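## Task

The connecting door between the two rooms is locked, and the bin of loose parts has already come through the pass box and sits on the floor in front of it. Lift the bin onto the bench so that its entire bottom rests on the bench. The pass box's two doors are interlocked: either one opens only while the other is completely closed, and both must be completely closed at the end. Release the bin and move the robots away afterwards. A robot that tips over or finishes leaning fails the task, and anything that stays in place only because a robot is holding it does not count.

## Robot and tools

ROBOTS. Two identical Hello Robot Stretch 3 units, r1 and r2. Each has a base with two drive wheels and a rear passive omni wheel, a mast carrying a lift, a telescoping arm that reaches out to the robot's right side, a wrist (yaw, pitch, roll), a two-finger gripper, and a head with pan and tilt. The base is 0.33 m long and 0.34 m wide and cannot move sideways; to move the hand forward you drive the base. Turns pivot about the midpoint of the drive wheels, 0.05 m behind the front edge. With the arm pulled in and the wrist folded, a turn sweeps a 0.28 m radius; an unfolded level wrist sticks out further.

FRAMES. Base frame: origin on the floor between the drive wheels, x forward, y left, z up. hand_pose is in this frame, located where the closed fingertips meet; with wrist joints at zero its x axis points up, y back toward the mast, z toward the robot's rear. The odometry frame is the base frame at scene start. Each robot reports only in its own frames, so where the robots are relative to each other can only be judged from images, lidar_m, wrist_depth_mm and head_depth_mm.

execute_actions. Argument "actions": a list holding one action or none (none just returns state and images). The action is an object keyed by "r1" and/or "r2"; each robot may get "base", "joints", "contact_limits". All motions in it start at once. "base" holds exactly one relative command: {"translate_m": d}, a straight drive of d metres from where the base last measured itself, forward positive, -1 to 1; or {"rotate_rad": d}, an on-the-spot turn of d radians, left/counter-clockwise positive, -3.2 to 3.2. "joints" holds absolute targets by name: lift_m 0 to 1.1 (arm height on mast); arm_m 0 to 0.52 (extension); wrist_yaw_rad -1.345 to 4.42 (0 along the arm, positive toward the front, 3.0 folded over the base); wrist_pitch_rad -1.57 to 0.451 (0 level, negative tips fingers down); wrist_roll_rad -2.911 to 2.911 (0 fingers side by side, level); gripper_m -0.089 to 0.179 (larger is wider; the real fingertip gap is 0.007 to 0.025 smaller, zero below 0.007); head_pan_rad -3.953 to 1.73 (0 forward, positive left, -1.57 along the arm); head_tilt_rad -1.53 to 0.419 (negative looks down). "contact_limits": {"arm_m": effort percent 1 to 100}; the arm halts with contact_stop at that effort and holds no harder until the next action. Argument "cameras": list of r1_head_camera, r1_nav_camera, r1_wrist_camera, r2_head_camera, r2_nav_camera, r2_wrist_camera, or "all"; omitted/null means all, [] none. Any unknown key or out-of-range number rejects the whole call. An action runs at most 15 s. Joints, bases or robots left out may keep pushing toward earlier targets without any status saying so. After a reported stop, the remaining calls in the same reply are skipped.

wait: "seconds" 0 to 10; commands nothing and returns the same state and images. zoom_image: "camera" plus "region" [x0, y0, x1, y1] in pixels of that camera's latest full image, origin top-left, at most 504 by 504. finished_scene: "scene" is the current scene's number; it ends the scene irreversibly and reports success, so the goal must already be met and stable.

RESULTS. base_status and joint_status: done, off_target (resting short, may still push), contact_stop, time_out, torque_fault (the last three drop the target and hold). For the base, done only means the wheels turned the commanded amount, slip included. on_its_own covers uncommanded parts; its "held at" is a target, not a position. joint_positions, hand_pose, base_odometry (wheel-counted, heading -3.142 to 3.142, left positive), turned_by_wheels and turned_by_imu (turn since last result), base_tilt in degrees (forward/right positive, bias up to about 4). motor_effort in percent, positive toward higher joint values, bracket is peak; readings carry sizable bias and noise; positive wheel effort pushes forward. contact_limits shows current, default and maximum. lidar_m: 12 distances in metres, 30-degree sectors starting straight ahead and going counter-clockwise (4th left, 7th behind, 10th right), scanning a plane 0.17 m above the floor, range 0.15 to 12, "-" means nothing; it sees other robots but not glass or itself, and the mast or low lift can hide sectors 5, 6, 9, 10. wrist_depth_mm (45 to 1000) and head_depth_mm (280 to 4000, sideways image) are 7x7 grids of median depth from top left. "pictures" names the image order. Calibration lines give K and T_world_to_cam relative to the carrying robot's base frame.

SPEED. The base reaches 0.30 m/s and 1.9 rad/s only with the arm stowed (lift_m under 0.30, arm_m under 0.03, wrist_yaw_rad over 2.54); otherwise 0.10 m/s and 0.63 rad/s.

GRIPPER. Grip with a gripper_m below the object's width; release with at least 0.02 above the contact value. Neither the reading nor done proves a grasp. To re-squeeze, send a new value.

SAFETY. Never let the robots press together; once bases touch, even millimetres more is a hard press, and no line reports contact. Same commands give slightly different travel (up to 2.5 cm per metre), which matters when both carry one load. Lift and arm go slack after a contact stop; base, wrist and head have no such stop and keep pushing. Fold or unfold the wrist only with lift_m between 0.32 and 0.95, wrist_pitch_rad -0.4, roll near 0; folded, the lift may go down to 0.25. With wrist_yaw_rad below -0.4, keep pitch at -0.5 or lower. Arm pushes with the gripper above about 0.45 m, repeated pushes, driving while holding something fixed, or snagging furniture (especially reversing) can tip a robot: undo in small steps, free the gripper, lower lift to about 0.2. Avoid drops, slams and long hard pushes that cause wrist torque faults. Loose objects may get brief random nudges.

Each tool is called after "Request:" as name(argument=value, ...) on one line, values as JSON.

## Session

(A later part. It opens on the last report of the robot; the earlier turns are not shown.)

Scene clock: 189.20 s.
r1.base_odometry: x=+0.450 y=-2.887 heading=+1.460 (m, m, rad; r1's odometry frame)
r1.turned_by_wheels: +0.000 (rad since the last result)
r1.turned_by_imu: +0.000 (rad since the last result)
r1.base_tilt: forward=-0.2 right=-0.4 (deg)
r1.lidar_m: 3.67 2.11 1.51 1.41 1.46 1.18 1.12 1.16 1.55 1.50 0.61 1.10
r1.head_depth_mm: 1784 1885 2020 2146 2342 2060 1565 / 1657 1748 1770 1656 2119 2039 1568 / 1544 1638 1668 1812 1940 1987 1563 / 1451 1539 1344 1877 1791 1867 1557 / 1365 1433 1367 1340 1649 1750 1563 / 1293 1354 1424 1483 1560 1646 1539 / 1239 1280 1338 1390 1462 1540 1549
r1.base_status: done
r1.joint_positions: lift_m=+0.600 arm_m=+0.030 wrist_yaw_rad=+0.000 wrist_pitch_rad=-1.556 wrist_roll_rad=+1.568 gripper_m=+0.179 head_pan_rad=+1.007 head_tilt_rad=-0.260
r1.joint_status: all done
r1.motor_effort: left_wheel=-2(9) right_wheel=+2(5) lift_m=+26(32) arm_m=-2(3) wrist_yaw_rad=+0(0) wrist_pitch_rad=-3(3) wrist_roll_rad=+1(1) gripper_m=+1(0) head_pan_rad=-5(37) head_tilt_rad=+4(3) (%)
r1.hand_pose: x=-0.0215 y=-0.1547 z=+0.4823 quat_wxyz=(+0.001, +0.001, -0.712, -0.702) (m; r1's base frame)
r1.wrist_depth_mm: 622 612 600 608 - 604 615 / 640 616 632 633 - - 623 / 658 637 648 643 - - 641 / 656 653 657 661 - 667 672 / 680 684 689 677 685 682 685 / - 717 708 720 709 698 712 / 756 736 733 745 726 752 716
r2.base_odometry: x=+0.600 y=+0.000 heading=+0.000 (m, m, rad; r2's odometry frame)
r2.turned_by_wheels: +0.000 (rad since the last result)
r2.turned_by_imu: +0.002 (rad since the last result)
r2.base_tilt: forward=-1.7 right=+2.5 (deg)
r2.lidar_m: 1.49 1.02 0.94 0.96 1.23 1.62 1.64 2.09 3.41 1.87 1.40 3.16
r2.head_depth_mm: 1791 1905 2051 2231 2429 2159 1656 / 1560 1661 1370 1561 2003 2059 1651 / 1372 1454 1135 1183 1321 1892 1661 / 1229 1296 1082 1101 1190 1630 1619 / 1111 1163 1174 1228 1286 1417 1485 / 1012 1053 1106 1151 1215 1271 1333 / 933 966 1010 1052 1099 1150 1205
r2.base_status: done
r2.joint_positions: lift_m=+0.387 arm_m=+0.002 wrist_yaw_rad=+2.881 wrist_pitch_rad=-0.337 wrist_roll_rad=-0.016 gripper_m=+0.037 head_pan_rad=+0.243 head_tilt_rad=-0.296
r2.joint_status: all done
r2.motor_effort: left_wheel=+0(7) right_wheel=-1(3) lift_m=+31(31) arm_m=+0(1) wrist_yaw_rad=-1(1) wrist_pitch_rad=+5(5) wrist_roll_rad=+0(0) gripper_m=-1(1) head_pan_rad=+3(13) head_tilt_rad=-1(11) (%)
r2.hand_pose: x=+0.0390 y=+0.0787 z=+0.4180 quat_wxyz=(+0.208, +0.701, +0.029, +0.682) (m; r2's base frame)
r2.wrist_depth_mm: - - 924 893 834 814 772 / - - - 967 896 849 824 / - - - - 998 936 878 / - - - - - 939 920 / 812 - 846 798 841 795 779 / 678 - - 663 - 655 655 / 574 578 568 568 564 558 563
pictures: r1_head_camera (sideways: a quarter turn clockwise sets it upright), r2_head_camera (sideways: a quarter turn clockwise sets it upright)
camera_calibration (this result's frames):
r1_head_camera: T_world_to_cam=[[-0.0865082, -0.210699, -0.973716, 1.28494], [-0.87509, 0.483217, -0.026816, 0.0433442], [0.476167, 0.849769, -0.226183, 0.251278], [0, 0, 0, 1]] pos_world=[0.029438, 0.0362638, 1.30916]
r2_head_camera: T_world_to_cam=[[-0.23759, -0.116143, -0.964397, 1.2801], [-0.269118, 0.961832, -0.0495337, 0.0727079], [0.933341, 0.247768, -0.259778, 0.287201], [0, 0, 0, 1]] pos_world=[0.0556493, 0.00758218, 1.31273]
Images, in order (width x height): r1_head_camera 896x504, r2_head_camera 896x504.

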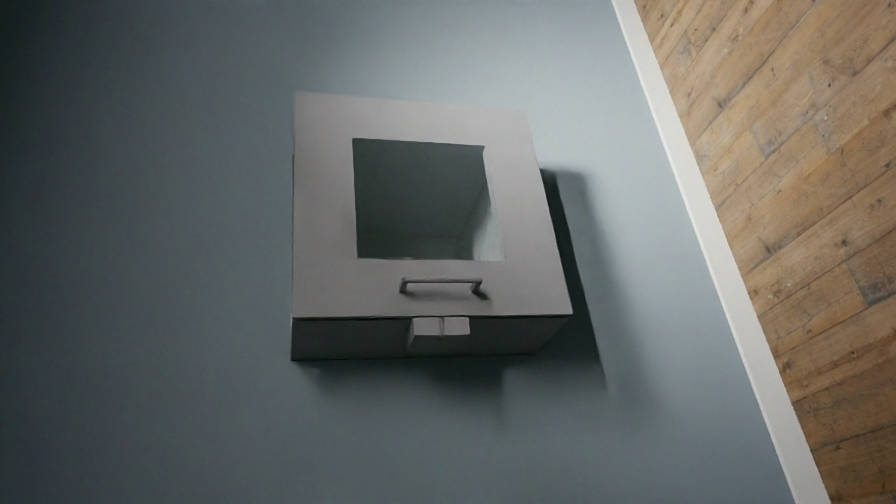

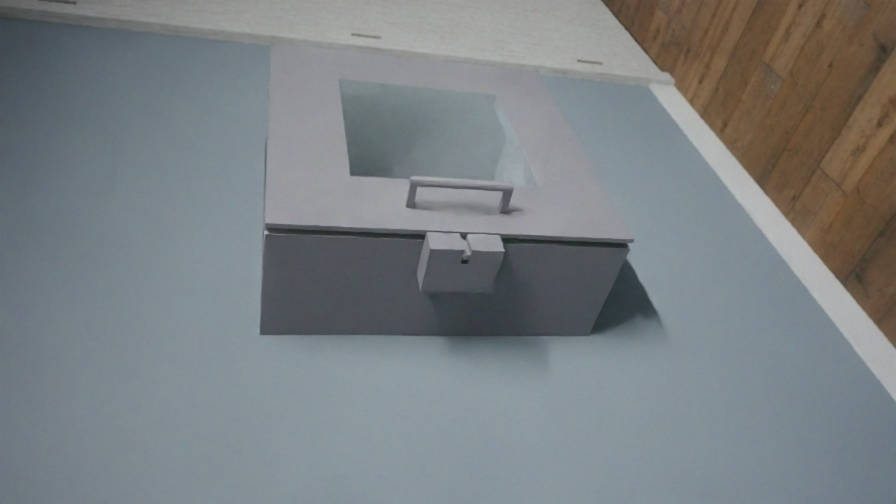

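Request:
execute_actions(actions=[{"r1":{"base":{"rotate_rad":0.68},"joints":{"head_pan_rad":0.3,"lift_m":0.65,"arm_m":0.0,"wrist_pitch_rad":0,"wrist_roll_rad":0,"gripper_m":0.0}},"r2":{"joints":{"lift_m":0.28,"wrist_pitch_rad":-0.4,"gripper_m":0.0}}}], cameras=[])

Request:
execute_actions(actions=[{"r1":{"base":{"translate_m":0.15}},"r2":{"base":{"rotate_rad":2.73},"joints":{"head_pan_rad":-1.7}}}], cameras=[])

Request:
execute_actions(actions=[{"r1":{"base":{"translate_m":0.38}},"r2":{"base":{"translate_m":-0.93},"joints":{"head_tilt_rad":-0.6}}}], cameras=[])

Request:
execute_actions(actions=[{"r1":{"base":{"translate_m":0.3}},"r2":{"joints":{"lift_m":0.65}}}], cameras=["r1_head_camera"])

Request:
execute_actions(actions=[{"r1":{"base":{"rotate_rad":1.0}},"r2":{"joints":{"wrist_yaw_rad":0}}}], cameras=[])

Request:
execute_actions(actions=[{"r1":{"base":{"rotate_rad":1.47},"joints":{"head_pan_rad":-1.7,"head_tilt_rad":-0.6}},"r2":{"joints":{"wrist_pitch_rad":0,"arm_m":0.15}}}])

Scene clock: 234.40 s.
r1.base_odometry: x=+0.450 y=-2.887 heading=+2.140 (m, m, rad; r1's odometry frame)
r1.turned_by_wheels: +0.680 (rad since the last result)
r1.turned_by_imu: +0.677 (rad since the last result)
r1.base_tilt: forward=-0.3 right=-0.4 (deg)
r1.lidar_m: 1.83 1.46 1.41 1.43 1.14 1.12 1.22 1.84 0.90 0.62 1.10 3.67
r1.head_depth_mm: 1816 1934 2050 2198 2387 2063 1572 / 1664 1789 1836 2001 2156 2059 1566 / 1569 1657 1661 1760 1948 2018 1566 / 1464 1544 1380 1979 1802 1870 1567 / 1380 1450 1312 1333 1656 1763 1567 / 1298 1365 1421 1476 1553 1653 1553 / 1235 1286 1337 1401 1460 1541 1542
r1.base_status: done
r1.joint_positions: lift_m=+0.650 arm_m=+0.001 wrist_yaw_rad=+0.000 wrist_pitch_rad=-0.024 wrist_roll_rad=+0.005 gripper_m=+0.000 head_pan_rad=+0.307 head_tilt_rad=-0.260
r1.joint_status: all done
r1.motor_effort: left_wheel=-3(9) right_wheel=+2(7) lift_m=+37(39) arm_m=-2(0) wrist_yaw_rad=+0(0) wrist_pitch_rad=+8(10) wrist_roll_rad=-2(2) gripper_m=-3(85) head_pan_rad=-5(54) head_tilt_rad=+4(3) (%)
r1.hand_pose: x=-0.0213 y=-0.4012 z=+0.7583 quat_wxyz=(+0.706, +0.009, -0.709, -0.009) (m; r1's base frame)
r1.wrist_depth_mm: - - - - - - - / - - - - - - - / - - 576 490 - - - / - 834 505 402 535 - - / - - - - - - - / - - - - - - - / - - - - - - -
r2.base_odometry: x=+0.600 y=+0.000 heading=+0.000 (m, m, rad; r2's odometry frame)
r2.turned_by_wheels: +0.000 (rad since the last result)
r2.turned_by_imu: +0.000 (rad since the last result)
r2.base_tilt: forward=-1.7 right=+2.5 (deg)
r2.lidar_m: 1.50 1.01 0.95 0.96 1.23 1.62 1.64 2.10 3.40 1.88 1.40 3.15
r2.head_depth_mm: 1787 1900 2047 2238 2463 2129 1661 / 1541 1660 1365 1575 2021 2039 1655 / 1375 1448 1142 1182 1319 1870 1639 / 1231 1285 1083 1103 1182 1620 1610 / 1117 1167 1171 1232 1293 1413 1483 / 1012 1058 1106 1163 1203 1276 1335 / 935 966 1010 1053 1092 1152 1203
r2.base_status: not commanded
r2.joint_positions: lift_m=+0.280 arm_m=+0.002 wrist_yaw_rad=+2.881 wrist_pitch_rad=-0.415 wrist_roll_rad=-0.016 gripper_m=+0.000 head_pan_rad=+0.243 head_tilt_rad=-0.296
r2.joint_status: all done
r2.motor_effort: left_wheel=-1(1) right_wheel=-1(1) lift_m=+19(28) arm_m=+0(0) wrist_yaw_rad=-1(1) wrist_pitch_rad=+5(5) wrist_roll_rad=+0(0) gripper_m=-3(90) head_pan_rad=+2(2) head_tilt_rad=-1(1) (%)
r2.hand_pose: x=+0.0366 y=+0.0698 z=+0.2937 quat_wxyz=(+0.234, +0.699, +0.057, +0.673) (m; r2's base frame)
r2.wrist_depth_mm: - - 943 897 857 822 785 / - - - 971 927 869 840 / 942 - 921 898 906 887 865 / 721 - 702 698 697 694 685 / 589 - 576 - 571 571 564 / 500 496 508 - 493 484 481 / 443 - - 423 419 418 416
pictures: none
No camera images: the call's "cameras" was empty. Leave "cameras" out to get every camera's image.

Scene clock: 237.20 s.
r1.base_odometry: x=+0.369 y=-2.761 heading=+2.140 (m, m, rad; r1's odometry frame)
r1.turned_by_wheels: +0.000 (rad since the last result)
r1.turned_by_imu: +0.000 (rad since the last result)
r1.base_tilt: forward=-0.2 right=-0.3 (deg)
r1.lidar_m: 1.72 1.36 1.32 1.44 1.26 1.24 1.35 2.04 0.65 0.66 1.05 3.55
r1.head_depth_mm: 1697 1804 1929 2065 2216 2088 1567 / 1578 1657 1751 1884 2010 2056 1583 / 1469 1548 1371 1579 1834 1890 1563 / 1365 1442 1265 1854 1410 1797 1552 / 1295 1353 1178 1202 1291 1672 1552 / 1216 1273 1288 1289 1415 1537 1546 / 1155 1197 1253 1310 1370 1443 1477
r1.base_status: done
r1.joint_positions: lift_m=+0.650 arm_m=+0.001 wrist_yaw_rad=+0.000 wrist_pitch_rad=-0.024 wrist_roll_rad=+0.005 gripper_m=+0.000 head_pan_rad=+0.307 head_tilt_rad=-0.260
r1.joint_status: not commanded
r1.motor_effort: left_wheel=-3(4) right_wheel=+1(4) lift_m=+37(37) arm_m=-2(1) wrist_yaw_rad=+0(0) wrist_pitch_rad=+8(8) wrist_roll_rad=-2(2) gripper_m=-3(1) head_pan_rad=-5(5) head_tilt_rad=+3(3) (%)
r1.hand_pose: x=-0.0213 y=-0.4012 z=+0.7584 quat_wxyz=(+0.706, +0.009, -0.708, -0.009) (m; r1's base frame)
r1.wrist_depth_mm: - - - - - - - / - - - - - - - / - - - 564 486 - - / - - 787 519 420 441 - / - - - - 435 - - / - - 907 - 429 - - / - - - - - - -
r2.base_odometry: x=+0.600 y=+0.000 heading=+2.730 (m, m, rad; r2's odometry frame)
r2.turned_by_wheels: +2.730 (rad since the last result)
r2.turned_by_imu: +2.727 (rad since the last result)
r2.base_tilt: forward=-1.7 right=+2.5 (deg)
r2.lidar_m: 1.61 1.67 2.29 3.40 1.42 1.40 3.15 1.34 0.98 0.95 0.98 1.35
r2.head_depth_mm: 825 861 905 949 998 1058 1119 / 817 854 898 945 992 1044 1116 / 813 849 891 937 982 1049 1100 / 806 843 883 932 981 1032 1091 / 804 838 881 923 972 1027 1079 / 796 831 871 916 960 1010 1074 / 790 825 863 911 955 1006 1068
r2.base_status: done
r2.joint_positions: lift_m=+0.280 arm_m=+0.002 wrist_yaw_rad=+2.881 wrist_pitch_rad=-0.415 wrist_roll_rad=-0.016 gripper_m=+0.000 head_pan_rad=-1.693 head_tilt_rad=-0.297
r2.joint_status: all done
r2.motor_effort: left_wheel=-1(11) right_wheel=+0(9) lift_m=+19(18) arm_m=-1(1) wrist_yaw_rad=-1(1) wrist_pitch_rad=+5(5) wrist_roll_rad=+0(0) gripper_m=-4(4) head_pan_rad=-3(35) head_tilt_rad=+0(2) (%)
r2.hand_pose: x=+0.0366 y=+0.0698 z=+0.2937 quat_wxyz=(+0.234, +0.699, +0.057, +0.673) (m; r2's base frame)
r2.wrist_depth_mm: - - - - - - - / - - - - - - - / 938 - 915 915 892 881 875 / 726 - 702 703 686 694 679 / 589 - 577 - 573 568 564 / 497 498 504 - 489 484 479 / 440 - - 421 423 419 414
pictures: none
No camera images: the call's "cameras" was empty. Leave "cameras" out to get every camera's image.

Scene clock: 242.27 s.
r1.base_odometry: x=+0.164 y=-2.441 heading=+2.140 (m, m, rad; r1's odometry frame)
r1.turned_by_wheels: +0.000 (rad since the last result)
r1.turned_by_imu: -0.001 (rad since the last result)
r1.base_tilt: forward=-0.3 right=-0.3 (deg)
r1.lidar_m: 1.43 1.13 1.12 1.19 1.56 1.55 1.68 2.53 0.84 1.01 3.26 3.00
r1.head_depth_mm: 1397 1483 1579 1706 1821 1915 1573 / 1297 1368 1462 1556 1653 1769 1574 / 1211 1271 1068 1099 1172 1625 1562 / 1127 1184 987 1300 1114 1488 1505 / 1061 1112 923 1566 1247 1364 1424 / 1000 1049 864 - 1177 1246 1335 / 953 988 813 828 869 929 1246
r1.base_status: done
r1.joint_positions: lift_m=+0.650 arm_m=+0.001 wrist_yaw_rad=+0.000 wrist_pitch_rad=-0.024 wrist_roll_rad=+0.005 gripper_m=+0.000 head_pan_rad=+0.307 head_tilt_rad=-0.260
r1.joint_status: not commanded
r1.motor_effort: left_wheel=-3(5) right_wheel=+1(5) lift_m=+37(37) arm_m=-2(2) wrist_yaw_rad=+0(0) wrist_pitch_rad=+8(8) wrist_roll_rad=-2(2) gripper_m=-2(1) head_pan_rad=-4(5) head_tilt_rad=+3(3) (%)
r1.hand_pose: x=-0.0213 y=-0.4012 z=+0.7584 quat_wxyz=(+0.706, +0.009, -0.708, -0.009) (m; r1's base frame)
r1.wrist_depth_mm: - - - - - - - / - - - - - - - / - - - - - 589 525 / - - - - 720 565 482 / - - - - - - - / - - - - - - - / - - - - - - -
r2.base_odometry: x=+1.452 y=-0.372 heading=+2.730 (m, m, rad; r2's odometry frame)
r2.turned_by_wheels: +0.000 (rad since the last result)
r2.turned_by_imu: -0.003 (rad since the last result)
r2.base_tilt: forward=-1.7 right=+2.5 (deg)
r2.lidar_m: 2.55 2.64 3.52 0.99 1.02 2.30 2.21 1.36 0.99 0.95 0.99 1.34
r2.head_depth_mm: 589 1157 1273 1040 1236 1417 1297 / 583 2192 1333 1031 1222 1406 1294 / 581 - 1322 1032 1202 1393 1290 / 579 630 708 789 1195 1370 1295 / 575 628 679 771 1185 1360 1287 / 769 841 718 1039 1173 1344 1292 / 776 844 932 1039 1161 1331 1288
r2.base_status: done
r2.joint_positions: lift_m=+0.280 arm_m=+0.002 wrist_yaw_rad=+2.881 wrist_pitch_rad=-0.415 wrist_roll_rad=-0.016 gripper_m=+0.000 head_pan_rad=-1.693 head_tilt_rad=-0.592
r2.joint_status: all done
r2.motor_effort: left_wheel=-1(13) right_wheel=+0(3) lift_m=+18(19) arm_m=+0(1) wrist_yaw_rad=-1(1) wrist_pitch_rad=+5(5) wrist_roll_rad=+0(1) gripper_m=-4(4) head_pan_rad=-3(3) head_tilt_rad=-3(24) (%)
r2.hand_pose: x=+0.0366 y=+0.0698 z=+0.2937 quat_wxyz=(+0.234, +0.699, +0.057, +0.673) (m; r2's base frame)
r2.wrist_depth_mm: - 857 - - - - - / - 917 - - - - - / 947 - 909 908 910 875 887 / 717 - 710 704 694 688 681 / 591 - 585 - 573 569 568 / 496 494 505 - 492 483 477 / 439 - - 424 420 417 415
pictures: none
No camera images: the call's "cameras" was empty. Leave "cameras" out to get every camera's image.

Scene clock: 246.53 s.
r1.base_odometry: x=+0.003 y=-2.188 heading=+2.140 (m, m, rad; r1's odometry frame)
r1.turned_by_wheels: +0.000 (rad since the last result)
r1.turned_by_imu: -0.001 (rad since the last result)
r1.base_tilt: forward=-0.2 right=-0.3 (deg)
r1.lidar_m: 1.19 0.95 0.94 1.02 1.51 1.79 1.93 1.06 1.07 3.66 3.04 2.51
r1.head_depth_mm: 1156 1236 1318 1408 1509 1641 1578 / 1078 1143 1208 1286 1371 1475 1525 / 1002 1055 1116 1181 1259 1343 1422 / 935 985 773 800 842 908 1321 / 884 923 721 1001 1064 838 1209 / 835 871 674 1287 1248 784 1112 / 788 822 635 1925 1250 751 1027
r1.base_status: done
r1.joint_positions: lift_m=+0.650 arm_m=+0.001 wrist_yaw_rad=+0.000 wrist_pitch_rad=-0.024 wrist_roll_rad=+0.005 gripper_m=+0.000 head_pan_rad=+0.307 head_tilt_rad=-0.260
r1.joint_status: not commanded
r1.motor_effort: left_wheel=-2(4) right_wheel=+1(6) lift_m=+37(37) arm_m=-2(2) wrist_yaw_rad=-1(0) wrist_pitch_rad=+8(8) wrist_roll_rad=-2(2) gripper_m=-2(2) head_pan_rad=-5(5) head_tilt_rad=+3(3) (%)
r1.hand_pose: x=-0.0213 y=-0.4012 z=+0.7584 quat_wxyz=(+0.706, +0.009, -0.708, -0.009) (m; r1's base frame)
r1.wrist_depth_mm: - - - - - - - / - - - - - - - / - - - - - - 907 / - - - - - 789 639 / - - - - - - - / - - - - - - - / - - - - - - -
r2.base_odometry: x=+1.452 y=-0.372 heading=+2.730 (m, m, rad; r2's odometry frame)
r2.turned_by_wheels: +0.000 (rad since the last result)
r2.turned_by_imu: +0.000 (rad since the last result)
r2.base_tilt: forward=-1.6 right=+2.4 (deg)
r2.lidar_m: 2.55 2.64 3.52 0.99 1.02 2.30 2.20 1.36 0.99 0.95 0.98 1.34
r2.head_depth_mm: 587 1154 1273 1038 1234 1422 1298 / 585 1800 1326 1033 1223 1403 1297 / 582 2013 1316 1025 1211 1395 1289 / 579 633 706 790 1197 1371 1291 / 574 629 678 771 1194 1371 1287 / 768 837 720 1052 1173 1347 1284 / 776 846 931 1032 1160 1337 1279
r2.base_status: not commanded
r2.joint_positions: lift_m=+0.650 arm_m=+0.002 wrist_yaw_rad=+2.881 wrist_pitch_rad=-0.416 wrist_roll_rad=-0.016 gripper_m=+0.000 head_pan_rad=-1.693 head_tilt_rad=-0.592
r2.joint_status: all done
r2.motor_effort: left_wheel=-2(1) right_wheel=+0(0) lift_m=+42(44) arm_m=-1(1) wrist_yaw_rad=-1(1) wrist_pitch_rad=+5(5) wrist_roll_rad=+1(1) gripper_m=-4(4) head_pan_rad=-3(3) head_tilt_rad=-3(4) (%)
r2.hand_pose: x=+0.0366 y=+0.0697 z=+0.6627 quat_wxyz=(+0.234, +0.699, +0.057, +0.673) (m; r2's base frame)
r2.wrist_depth_mm: - 918 - - - - - / - 926 - - - - - / - - - - - - - / - - - - - - - / - - - - - - - / 930 934 964 - 920 919 918 / 820 808 799 795 800 793 787
pictures: r1_head_camera (sideways: a quarter turn clockwise sets it upright)
camera_calibration (this result's frames):
r1_head_camera: T_world_to_cam=[[-0.201768, -0.105361, -0.97375, 1.28569], [-0.357933, 0.933362, -0.026825, 0.0402012], [0.911687, 0.343125, -0.226035, 0.248428], [0, 0, 0, 1]] pos_world=[0.0473116, 0.0126978, 1.30917]
Images, in order (width x height): r1_head_camera 896x504.

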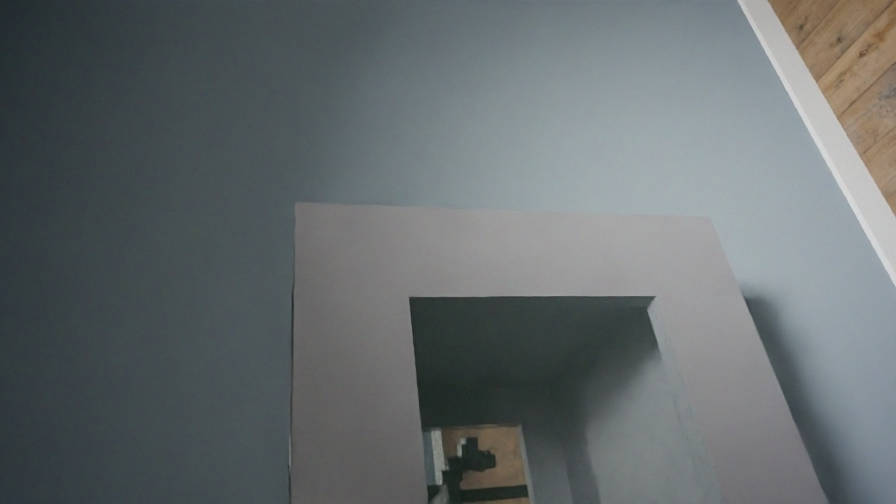

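Scene clock: 249.07 s.
r1.base_odometry: x=+0.003 y=-2.188 heading=+3.140 (m, m, rad; r1's odometry frame)
r1.turned_by_wheels: +1.000 (rad since the last result)
r1.turned_by_imu: +0.997 (rad since the last result)
r1.base_tilt: forward=-0.2 right=-0.4 (deg)
r1.lidar_m: 0.94 1.00 1.42 1.79 1.90 1.06 1.07 1.09 3.05 2.85 1.24 0.96
r1.head_depth_mm: 774 804 811 633 661 694 742 / 806 843 877 917 941 1012 1064 / 846 884 921 973 1015 1074 1134 / 892 930 974 1027 1081 1140 1216 / 925 971 1026 1081 1135 1198 1286 / 961 1014 1072 1131 1208 1286 1375 / 1023 1081 1139 1217 1293 1386 1462
r1.base_status: done
r1.joint_positions: lift_m=+0.650 arm_m=+0.001 wrist_yaw_rad=+0.000 wrist_pitch_rad=-0.023 wrist_roll_rad=+0.005 gripper_m=+0.000 head_pan_rad=+0.307 head_tilt_rad=-0.260
r1.joint_status: not commanded
r1.motor_effort: left_wheel=-3(10) right_wheel=+2(7) lift_m=+37(37) arm_m=-1(2) wrist_yaw_rad=+0(0) wrist_pitch_rad=+8(8) wrist_roll_rad=-2(2) gripper_m=-1(3) head_pan_rad=-5(5) head_tilt_rad=+3(3) (%)
r1.hand_pose: x=-0.0214 y=-0.4012 z=+0.7584 quat_wxyz=(+0.706, +0.009, -0.708, -0.008) (m; r1's base frame)
r1.wrist_depth_mm: - - - - - - - / - - - - - - - / - - - - - - - / - - - - - - - / - - - - - - - / - - - - - - - / - - - - - - -
r2.base_odometry: x=+1.452 y=-0.372 heading=+2.730 (m, m, rad; r2's odometry frame)
r2.turned_by_wheels: +0.000 (rad since the last result)
r2.turned_by_imu: +0.000 (rad since the last result)
r2.base_tilt: forward=-1.6 right=+2.5 (deg)
r2.lidar_m: 2.55 2.65 3.51 0.99 1.02 2.31 2.21 1.36 0.99 0.95 0.99 1.34
r2.head_depth_mm: 587 1163 1272 1035 1237 1413 1305 / 581 1934 1331 1031 1222 1400 1289 / 582 1922 1326 1030 1212 1390 1296 / 577 632 709 788 1196 1367 1319 / 575 626 678 770 1192 1363 1286 / 766 842 717 1046 1182 1352 1288 / 776 847 934 1037 1166 1336 1276
r2.base_status: not commanded
r2.joint_positions: lift_m=+0.650 arm_m=+0.002 wrist_yaw_rad=+0.001 wrist_pitch_rad=-0.416 wrist_roll_rad=-0.016 gripper_m=+0.000 head_pan_rad=-1.693 head_tilt_rad=-0.592
r2.joint_status: all done
r2.motor_effort: left_wheel=-2(2) right_wheel=+0(0) lift_m=+42(42) arm_m=-1(0) wrist_yaw_rad=-2(2) wrist_pitch_rad=+5(5) wrist_roll_rad=+1(1) gripper_m=-4(4) head_pan_rad=-3(3) head_tilt_rad=-3(3) (%)
r2.hand_pose: x=-0.0212 y=-0.3720 z=+0.6627 quat_wxyz=(+0.698, +0.148, -0.686, -0.145) (m; r2's base frame)
r2.wrist_depth_mm: 658 642 639 411 408 407 611 / 710 705 695 691 676 673 664 / 776 761 763 758 741 723 725 / 864 858 853 838 816 822 809 / 987 964 934 - 920 917 898 / 943 953 939 - 930 911 905 / 808 811 810 799 809 790 782
pictures: none
No camera images: the call's "cameras" was empty. Leave "cameras" out to get every camera's image.

Scene clock: 252.33 s.
r1.base_odometry: x=+0.003 y=-2.188 heading=-1.674 (m, m, rad; r1's odometry frame)
r1.turned_by_wheels: +1.470 (rad since the last result)
r1.turned_by_imu: +1.466 (rad since the last result)
r1.base_tilt: forward=-0.3 right=-0.3 (deg)
r1.lidar_m: 1.79 1.85 1.06 1.06 1.07 3.12 2.98 1.36 0.98 0.94 0.97 1.28
r1.head_depth_mm: 578 961 1084 865 1304 1426 1227 / 572 1190 1298 1001 1284 1407 1225 / 569 1671 1329 996 1270 1427 1224 / 565 634 1315 830 1254 1400 1244 / 561 611 675 778 1226 1393 1221 / 556 619 687 1034 1221 1382 1230 / 751 826 922 1043 1200 1384 1224
r1.base_status: done
r1.joint_positions: lift_m=+0.650 arm_m=+0.001 wrist_yaw_rad=+0.000 wrist_pitch_rad=-0.023 wrist_roll_rad=+0.005 gripper_m=+0.000 head_pan_rad=-1.693 head_tilt_rad=-0.592
r1.joint_status: all done
r1.motor_effort: left_wheel=-3(9) right_wheel=+2(6) lift_m=+37(37) arm_m=-1(1) wrist_yaw_rad=+0(0) wrist_pitch_rad=+8(8) wrist_roll_rad=-2(2) gripper_m=-2(3) head_pan_rad=-5(58) head_tilt_rad=-3(19) (%)
r1.hand_pose: x=-0.0214 y=-0.4012 z=+0.7584 quat_wxyz=(+0.706, +0.009, -0.708, -0.008) (m; r1's base frame)
r1.wrist_depth_mm: 657 645 424 427 - 760 428 / 664 677 440 441 - 740 450 / 700 711 457 444 461 452 459 / 722 733 720 470 468 467 472 / 730 748 753 - 755 754 754 / 755 773 765 - 791 786 776 / 795 805 797 810 827 812 820
r2.base_odometry: x=+1.452 y=-0.372 heading=+2.730 (m, m, rad; r2's odometry frame)
r2.turned_by_wheels: +0.000 (rad since the last result)
r2.turned_by_imu: +0.000 (rad since the last result)
r2.base_tilt: forward=-1.6 right=+2.6 (deg)
r2.lidar_m: 2.55 2.64 3.54 0.99 1.02 2.30 2.21 1.36 0.99 0.95 0.99 1.34
r2.head_depth_mm: 588 1161 1268 1034 1232 1425 1296 / 585 1735 1323 1033 1226 1405 1332 / 580 1781 1326 1024 1212 1393 - / 577 633 707 790 1196 1352 - / 574 627 681 769 1194 1357 1288 / 769 841 718 1051 1177 1351 1290 / 776 845 934 1042 1165 1336 1280
r2.base_status: not commanded
r2.joint_positions: lift_m=+0.650 arm_m=+0.150 wrist_yaw_rad=+0.000 wrist_pitch_rad=-0.025 wrist_roll_rad=-0.016 gripper_m=+0.000 head_pan_rad=-1.693 head_tilt_rad=-0.592
r2.joint_status: all done
r2.motor_effort: left_wheel=-1(2) right_wheel=+0(0) lift_m=+42(42) arm_m=+2(2) wrist_yaw_rad=-1(2) wrist_pitch_rad=+8(7) wrist_roll_rad=+0(0) gripper_m=-3(3) head_pan_rad=-3(3) head_tilt_rad=-3(2) (%)
r2.hand_pose: x=-0.0214 y=-0.5503 z=+0.7579 quat_wxyz=(+0.713, +0.009, -0.701, -0.009) (m; r2's base frame)
r2.wrist_depth_mm: 520 517 510 285 - 804 588 / 543 532 527 295 - 813 563 / 560 555 548 305 301 297 295 / 572 575 563 315 313 310 305 / 596 592 587 - 322 320 316 / 624 611 606 - 593 589 580 / 650 637 631 624 622 606 599
pictures: r1_head_camera (sideways: a quarter turn clockwise sets it upright), r1_nav_camera (sideways: a quarter turn counterclockwise sets it upright), r1_wrist_camera, r2_head_camera (sideways: a quarter turn clockwise sets it upright), r2_nav_camera (sideways: a quarter turn counterclockwise sets it upright), r2_wrist_camera
camera_calibration (this result's frames):
r1_head_camera: T_world_to_cam=[[0.0253765, 0.530525, -0.84729, 1.11927], [0.998329, -0.057461, -0.00607861, 0.00491134], [-0.051911, -0.84572, -0.531096, 0.651297], [0, 0, 0, 1]] pos_world=[0.000503165, -0.0427028, 1.29428]
r1_nav_camera: T_world_to_cam=[[-0.0531598, -0.58466, 0.809535, -1.02079], [-0.992246, 0.122134, 0.0230494, 0.0311629], [-0.112348, -0.802032, -0.586619, 0.725428], [0, 0, 0, 1]] pos_world=[0.0581567, -0.0188033, 1.2512]
r1_wrist_camera: T_world_to_cam=[[-0.998776, 0.0237704, 0.0433769, -0.0556298], [-0.0371124, 0.219615, -0.97488, 0.856395], [-0.0326995, -0.975297, -0.218464, -0.0586038], [0, 0, 0, 1]] pos_world=[-0.0256952, -0.243911, 0.824493]
r2_head_camera: T_world_to_cam=[[0.00930366, 0.531502, -0.847006, 1.12541], [0.996122, -0.0790406, -0.038657, 0.0508126], [-0.0874941, -0.843361, -0.530176, 0.645303], [0, 0, 0, 1]] pos_world=[-0.00462569, -0.0499179, 1.29732]
r2_nav_camera: T_world_to_cam=[[-0.0944464, -0.549575, 0.830089, -1.03543], [-0.992434, 0.117681, -0.035005, 0.100185], [-0.0784478, -0.827114, -0.556532, 0.681574], [0, 0, 0, 1]] pos_world=[0.0551027, -0.0170974, 1.24232]
r2_wrist_camera: T_world_to_cam=[[-0.999389, -0.0347342, -0.003766, -0.0315187], [-0.00293669, 0.190924, -0.9816, 0.883665], [0.0348142, -0.98099, -0.19091, -0.226092], [0, 0, 0, 1]] pos_world=[-0.0210332, -0.391601, 0.824124]
Images, in order (width x height): r1_head_camera 896x504, r1_nav_camera 672x504, r1_wrist_camera 644x364, r2_head_camera 896x504, r2_nav_camera 672x504, r2_wrist_camera 644x364.

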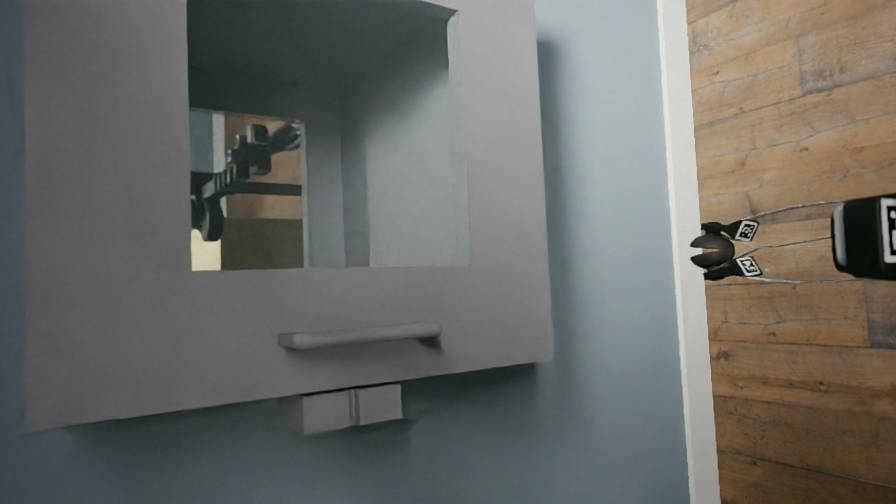

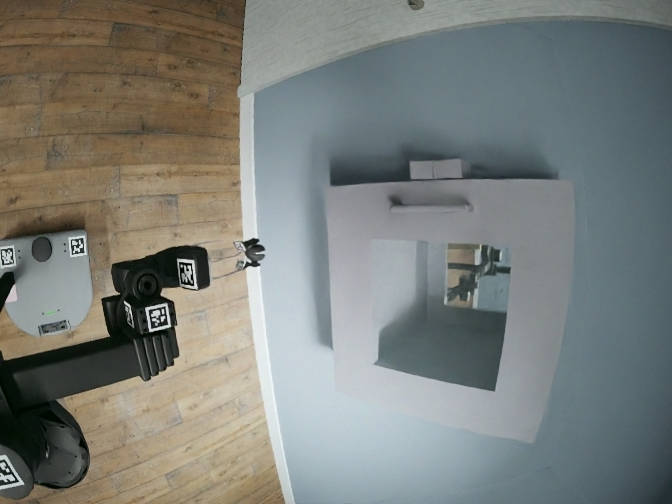

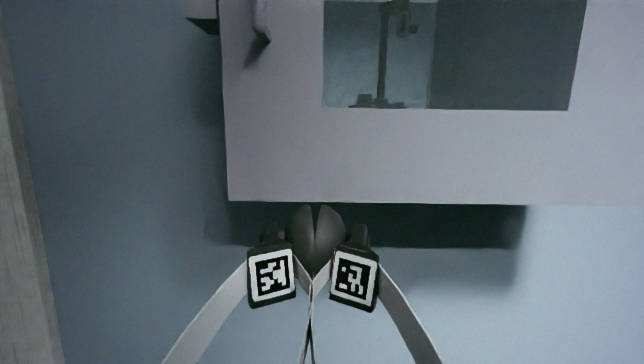

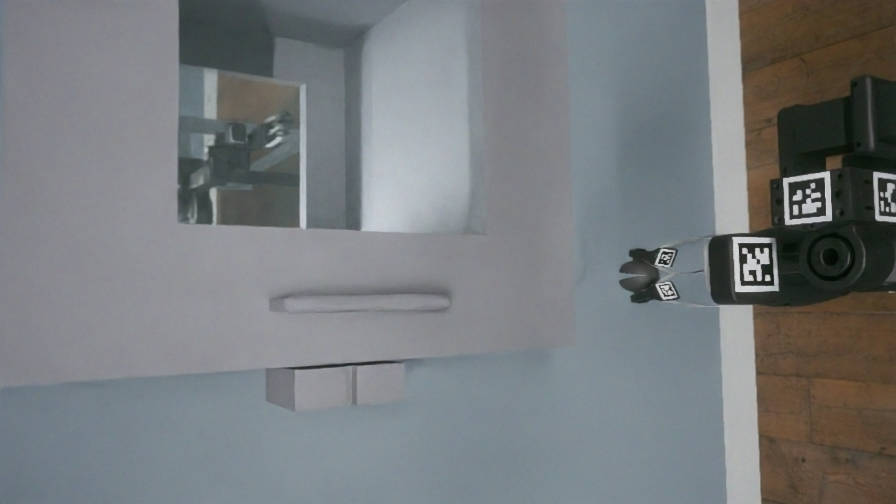

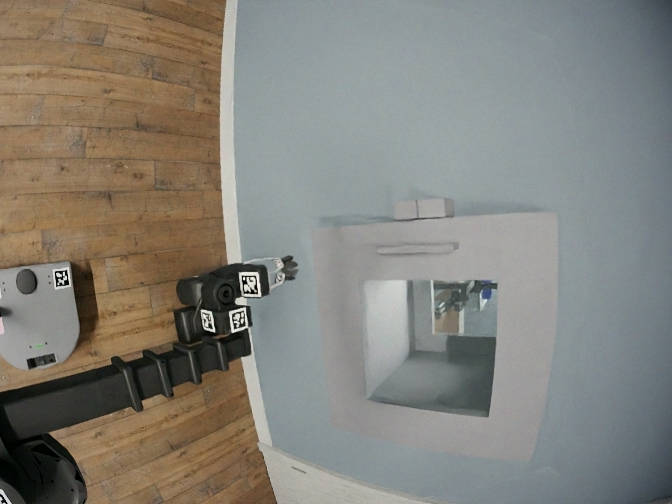

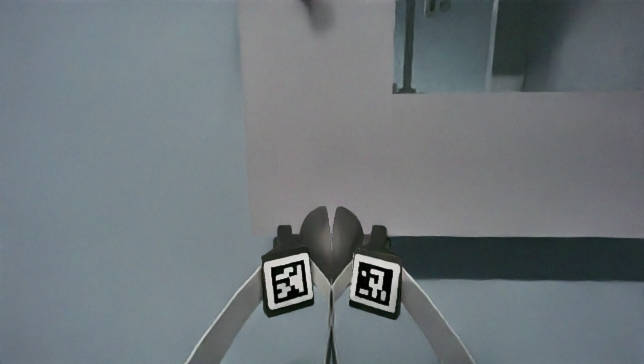

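Request:
execute_actions(actions=[{"r1":{"joints":{"arm_m":0.3},"contact_limits":{"arm_m":10}},"r2":{"joints":{"arm_m":0.3},"contact_limits":{"arm_m":10}}}], cameras=["r1_head_camera","r2_head_camera"])

Scene clock: 262.30 s.
r1.base_odometry: x=+0.003 y=-2.188 heading=-1.673 (m, m, rad; r1's odometry frame)
r1.turned_by_wheels: +0.000 (rad since the last result)
r1.turned_by_imu: -0.005 (rad since the last result)
r1.base_tilt: forward=-0.3 right=-0.4 (deg)
r1.lidar_m: 1.79 1.84 1.07 1.06 3.51 3.15 2.99 1.38 0.98 0.94 0.97 1.27
r1.head_depth_mm: 581 947 1071 851 1308 1440 1218 / 574 1202 1279 998 1287 1422 - / 570 1618 1331 994 1242 - 1218 / 566 636 1311 840 - 1376 1218 / 561 612 673 775 1241 1386 1223 / 557 617 690 1039 1221 1378 1224 / 748 823 921 1044 1204 1379 1222
r1.base_status: not commanded
r1.joint_positions: lift_m=+0.650 arm_m=+0.278 wrist_yaw_rad=+0.007 wrist_pitch_rad=-0.024 wrist_roll_rad=+0.005 gripper_m=+0.000 head_pan_rad=-1.693 head_tilt_rad=-0.594
r1.joint_status: arm_m contact_stop (moved +0.277 of +0.299)
r1.on_its_own: arm_m is slack since a contact_stop, until your next command for it (your +0.300 is given up)
r1.motor_effort: left_wheel=+1(9) right_wheel=-4(10) lift_m=+36(37) arm_m=+1(9) wrist_yaw_rad=-8(9) wrist_pitch_rad=+8(11) wrist_roll_rad=-2(2) gripper_m=-2(3) head_pan_rad=-4(5) head_tilt_rad=-2(3) (%)
r1.contact_limits: arm_m 10 (drawing in: default 16, maximum 26; extending or still: default 22, maximum 36)
r1.hand_pose: x=-0.0196 y=-0.6786 z=+0.7584 quat_wxyz=(+0.706, +0.011, -0.708, -0.006) (m; r1's base frame)
r1.wrist_depth_mm: 162 162 162 - - 704 491 / 278 165 167 170 - 727 492 / 407 172 172 173 172 174 173 / 426 179 179 180 179 180 179 / 447 185 185 - 186 185 186 / 472 191 193 196 193 193 194 / 484 481 484 489 487 482 478
r2.base_odometry: x=+1.452 y=-0.372 heading=+2.730 (m, m, rad; r2's odometry frame)
r2.turned_by_wheels: +0.000 (rad since the last result)
r2.turned_by_imu: -0.004 (rad since the last result)
r2.base_tilt: forward=-1.7 right=+2.6 (deg)
r2.lidar_m: 2.55 2.63 3.53 0.99 1.02 2.30 2.20 1.36 0.99 0.95 0.98 1.34
r2.head_depth_mm: 589 1143 1271 1035 1229 1422 1294 / 586 1532 1320 1024 1225 1385 - / 584 1638 1321 1030 1041 - 1293 / 581 632 708 791 858 - 1284 / 576 628 684 772 1184 1362 1289 / 757 841 706 1044 1179 1352 1284 / 773 847 934 1043 1169 1334 1285
r2.base_status: not commanded
r2.joint_positions: lift_m=+0.650 arm_m=+0.290 wrist_yaw_rad=+0.006 wrist_pitch_rad=-0.026 wrist_roll_rad=-0.016 gripper_m=+0.000 head_pan_rad=-1.693 head_tilt_rad=-0.593
r2.joint_status: arm_m contact_stop (moved +0.140 of +0.150)
r2.on_its_own: arm_m is slack since a contact_stop, until your next command for it (your +0.300 is given up)
r2.motor_effort: left_wheel=+0(5) right_wheel=-2(2) lift_m=+40(42) arm_m=+0(15) wrist_yaw_rad=-6(7) wrist_pitch_rad=+8(10) wrist_roll_rad=+1(1) gripper_m=-4(5) head_pan_rad=-3(3) head_tilt_rad=-3(3) (%)
r2.contact_limits: arm_m 10 (drawing in: default 18, maximum 29; extending or still: default 23, maximum 38)
r2.hand_pose: x=-0.0198 y=-0.6904 z=+0.7577 quat_wxyz=(+0.713, +0.012, -0.701, -0.007) (m; r2's base frame)
r2.wrist_depth_mm: 389 385 159 158 157 - 592 / 407 399 164 163 161 693 519 / 420 416 170 168 166 164 162 / 435 428 176 174 172 170 168 / 451 445 183 - 178 175 174 / 470 463 189 - 183 182 180 / 484 478 474 466 466 456 448
pictures: r1_head_camera (sideways: a quarter turn clockwise sets it upright), r2_head_camera (sideways: a quarter turn clockwise sets it upright)
camera_calibration (this result's frames):
r1_head_camera: T_world_to_cam=[[0.0256466, 0.531671, -0.846563, 1.11832], [0.998316, -0.0576943, -0.00599006, 0.00479611], [-0.0520266, -0.844984, -0.532255, 0.652806], [0, 0, 0, 1]] pos_world=[0.000494115, -0.0426911, 1.29422]
r2_head_camera: T_world_to_cam=[[0.00942733, 0.532242, -0.846539, 1.1248], [0.996121, -0.079068, -0.0386191, 0.0507631], [-0.0874889, -0.842892, -0.530923, 0.646275], [0, 0, 0, 1]] pos_world=[-0.00462826, -0.0499133, 1.29727]
Images, in order (width x height): r1_head_camera 896x504, r2_head_camera 896x504.

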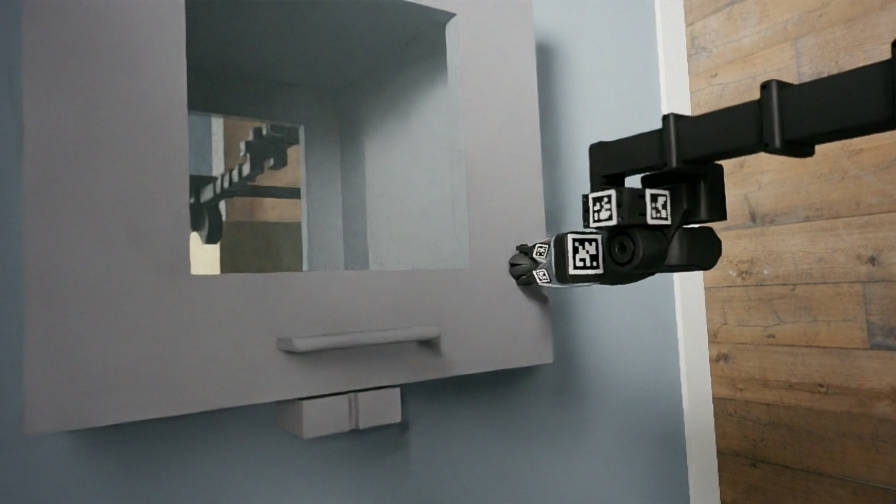

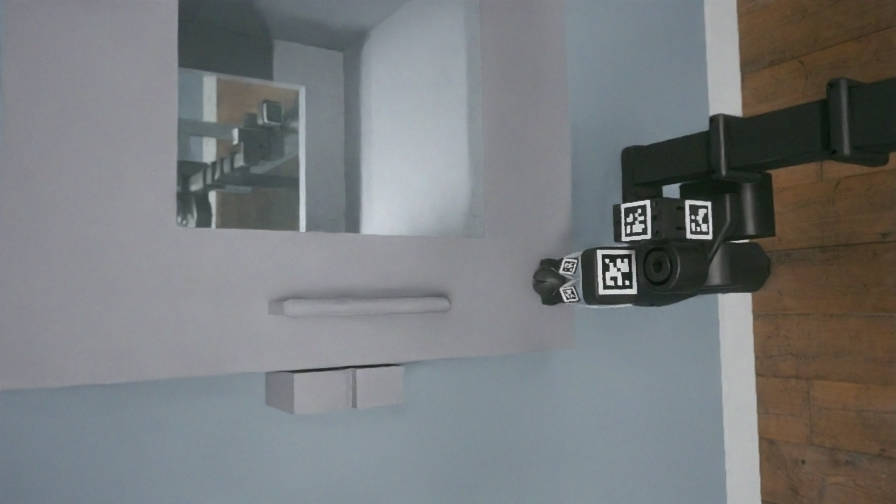

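Neither door moved, so both were shut. Retracting and checking the bin.

Request:
execute_actions(actions=[{"r1":{"joints":{"arm_m":0.05,"head_pan_rad":1.45,"head_tilt_rad":-0.5}},"r2":{"joints":{"arm_m":0.05}}}], cameras=["r1_head_camera"])

Scene clock: 270.53 s.
r1.base_odometry: x=+0.003 y=-2.188 heading=-1.673 (m, m, rad; r1's odometry frame)
r1.turned_by_wheels: +0.000 (rad since the last result)
r1.turned_by_imu: +0.000 (rad since the last result)
r1.base_tilt: forward=-0.3 right=-0.4 (deg)
r1.lidar_m: 1.79 1.84 1.06 1.06 3.51 3.12 2.99 1.37 0.98 0.94 0.97 1.27
r1.head_depth_mm: 2991 3272 3567 2779 1977 1561 1288 / 2933 3242 3547 2641 2001 1550 1279 / 2965 3192 3350 1166 1687 1461 1281 / 2854 3143 1831 1145 1988 1548 1278 / 2865 3129 1823 1142 1976 1555 1276 / 2851 3146 1849 1191 1984 1558 1286 / 2798 3070 3271 1195 1277 1447 1292
r1.base_status: not commanded
r1.joint_positions: lift_m=+0.650 arm_m=+0.050 wrist_yaw_rad=+0.000 wrist_pitch_rad=-0.023 wrist_roll_rad=+0.004 gripper_m=+0.000 head_pan_rad=+1.443 head_tilt_rad=-0.507
r1.joint_status: all done
r1.motor_effort: left_wheel=-1(1) right_wheel=+0(3) lift_m=+35(36) arm_m=-1(1) wrist_yaw_rad=+0(8) wrist_pitch_rad=+8(8) wrist_roll_rad=-2(2) gripper_m=-2(3) head_pan_rad=+5(58) head_tilt_rad=+2(10) (%)
r1.hand_pose: x=-0.0214 y=-0.4508 z=+0.7586 quat_wxyz=(+0.706, +0.009, -0.708, -0.008) (m; r1's base frame)
r1.wrist_depth_mm: 601 610 371 - - 726 398 / 619 624 394 - - 710 403 / 647 628 404 403 406 402 402 / 668 672 418 418 420 411 420 / 688 683 705 - 692 717 707 / 701 723 732 - 740 754 732 / 731 742 748 748 759 764 771
r2.base_odometry: x=+1.452 y=-0.372 heading=+2.730 (m, m, rad; r2's odometry frame)
r2.turned_by_wheels: +0.000 (rad since the last result)
r2.turned_by_imu: +0.000 (rad since the last result)
r2.base_tilt: forward=-1.6 right=+2.5 (deg)
r2.lidar_m: 2.55 2.64 3.53 0.99 1.01 2.30 2.21 1.37 0.99 0.95 0.98 1.33
r2.head_depth_mm: 590 1146 1268 1037 1239 1417 1301 / 584 1689 1327 1031 1219 1411 1293 / 583 1712 1325 1034 1212 1391 1293 / 580 634 708 788 1199 1352 1352 / 574 627 681 771 1191 1365 1280 / 757 840 706 1040 1181 1354 1282 / 775 847 932 1037 1166 1335 1281
r2.base_status: not commanded
r2.joint_positions: lift_m=+0.650 arm_m=+0.050 wrist_yaw_rad=+0.000 wrist_pitch_rad=-0.024 wrist_roll_rad=-0.016 gripper_m=+0.000 head_pan_rad=-1.693 head_tilt_rad=-0.593
r2.joint_status: all done
r2.motor_effort: left_wheel=+0(1) right_wheel=-1(2) lift_m=+40(40) arm_m=-3(4) wrist_yaw_rad=-1(6) wrist_pitch_rad=+8(8) wrist_roll_rad=+0(0) gripper_m=-4(5) head_pan_rad=-3(3) head_tilt_rad=-2(2) (%)
r2.hand_pose: x=-0.0214 y=-0.4508 z=+0.7580 quat_wxyz=(+0.713, +0.009, -0.701, -0.009) (m; r2's base frame)
r2.wrist_depth_mm: 617 607 608 379 - 884 581 / 636 630 624 390 - 833 562 / 657 655 645 402 399 393 393 / 674 670 668 415 412 408 403 / 704 697 688 - 669 671 657 / 726 721 718 - 696 688 684 / 757 748 740 731 727 718 714
pictures: r1_head_camera (sideways: a quarter turn clockwise sets it upright)
camera_calibration (this result's frames):
r1_head_camera: T_world_to_cam=[[-0.0190095, -0.456792, -0.889371, 1.17442], [-0.99788, 0.0640437, -0.0115649, 0.0242317], [0.0622413, 0.887265, -0.457041, 0.554243], [0, 0, 0, 1]] pos_world=[0.0120086, 0.0431529, 1.29809]
Images, in order (width x height): r1_head_camera 896x504.

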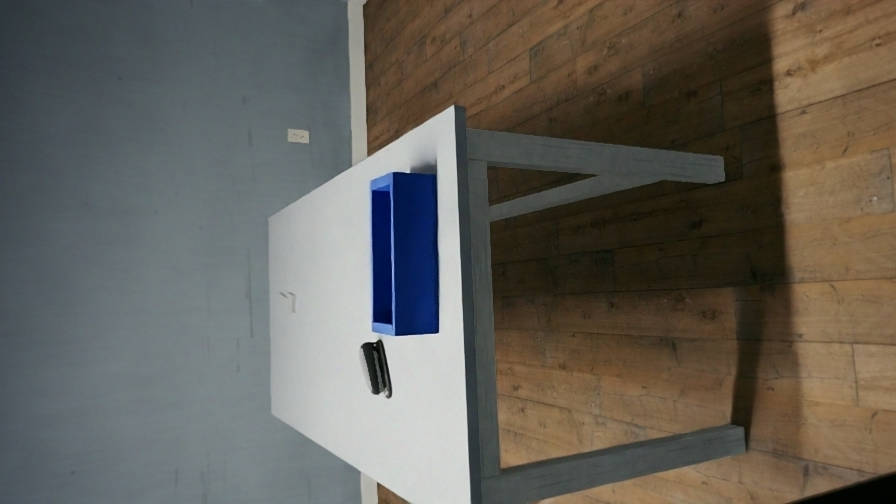

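Request:
finished_scene(scene=1)

The scene is finished: the task was done.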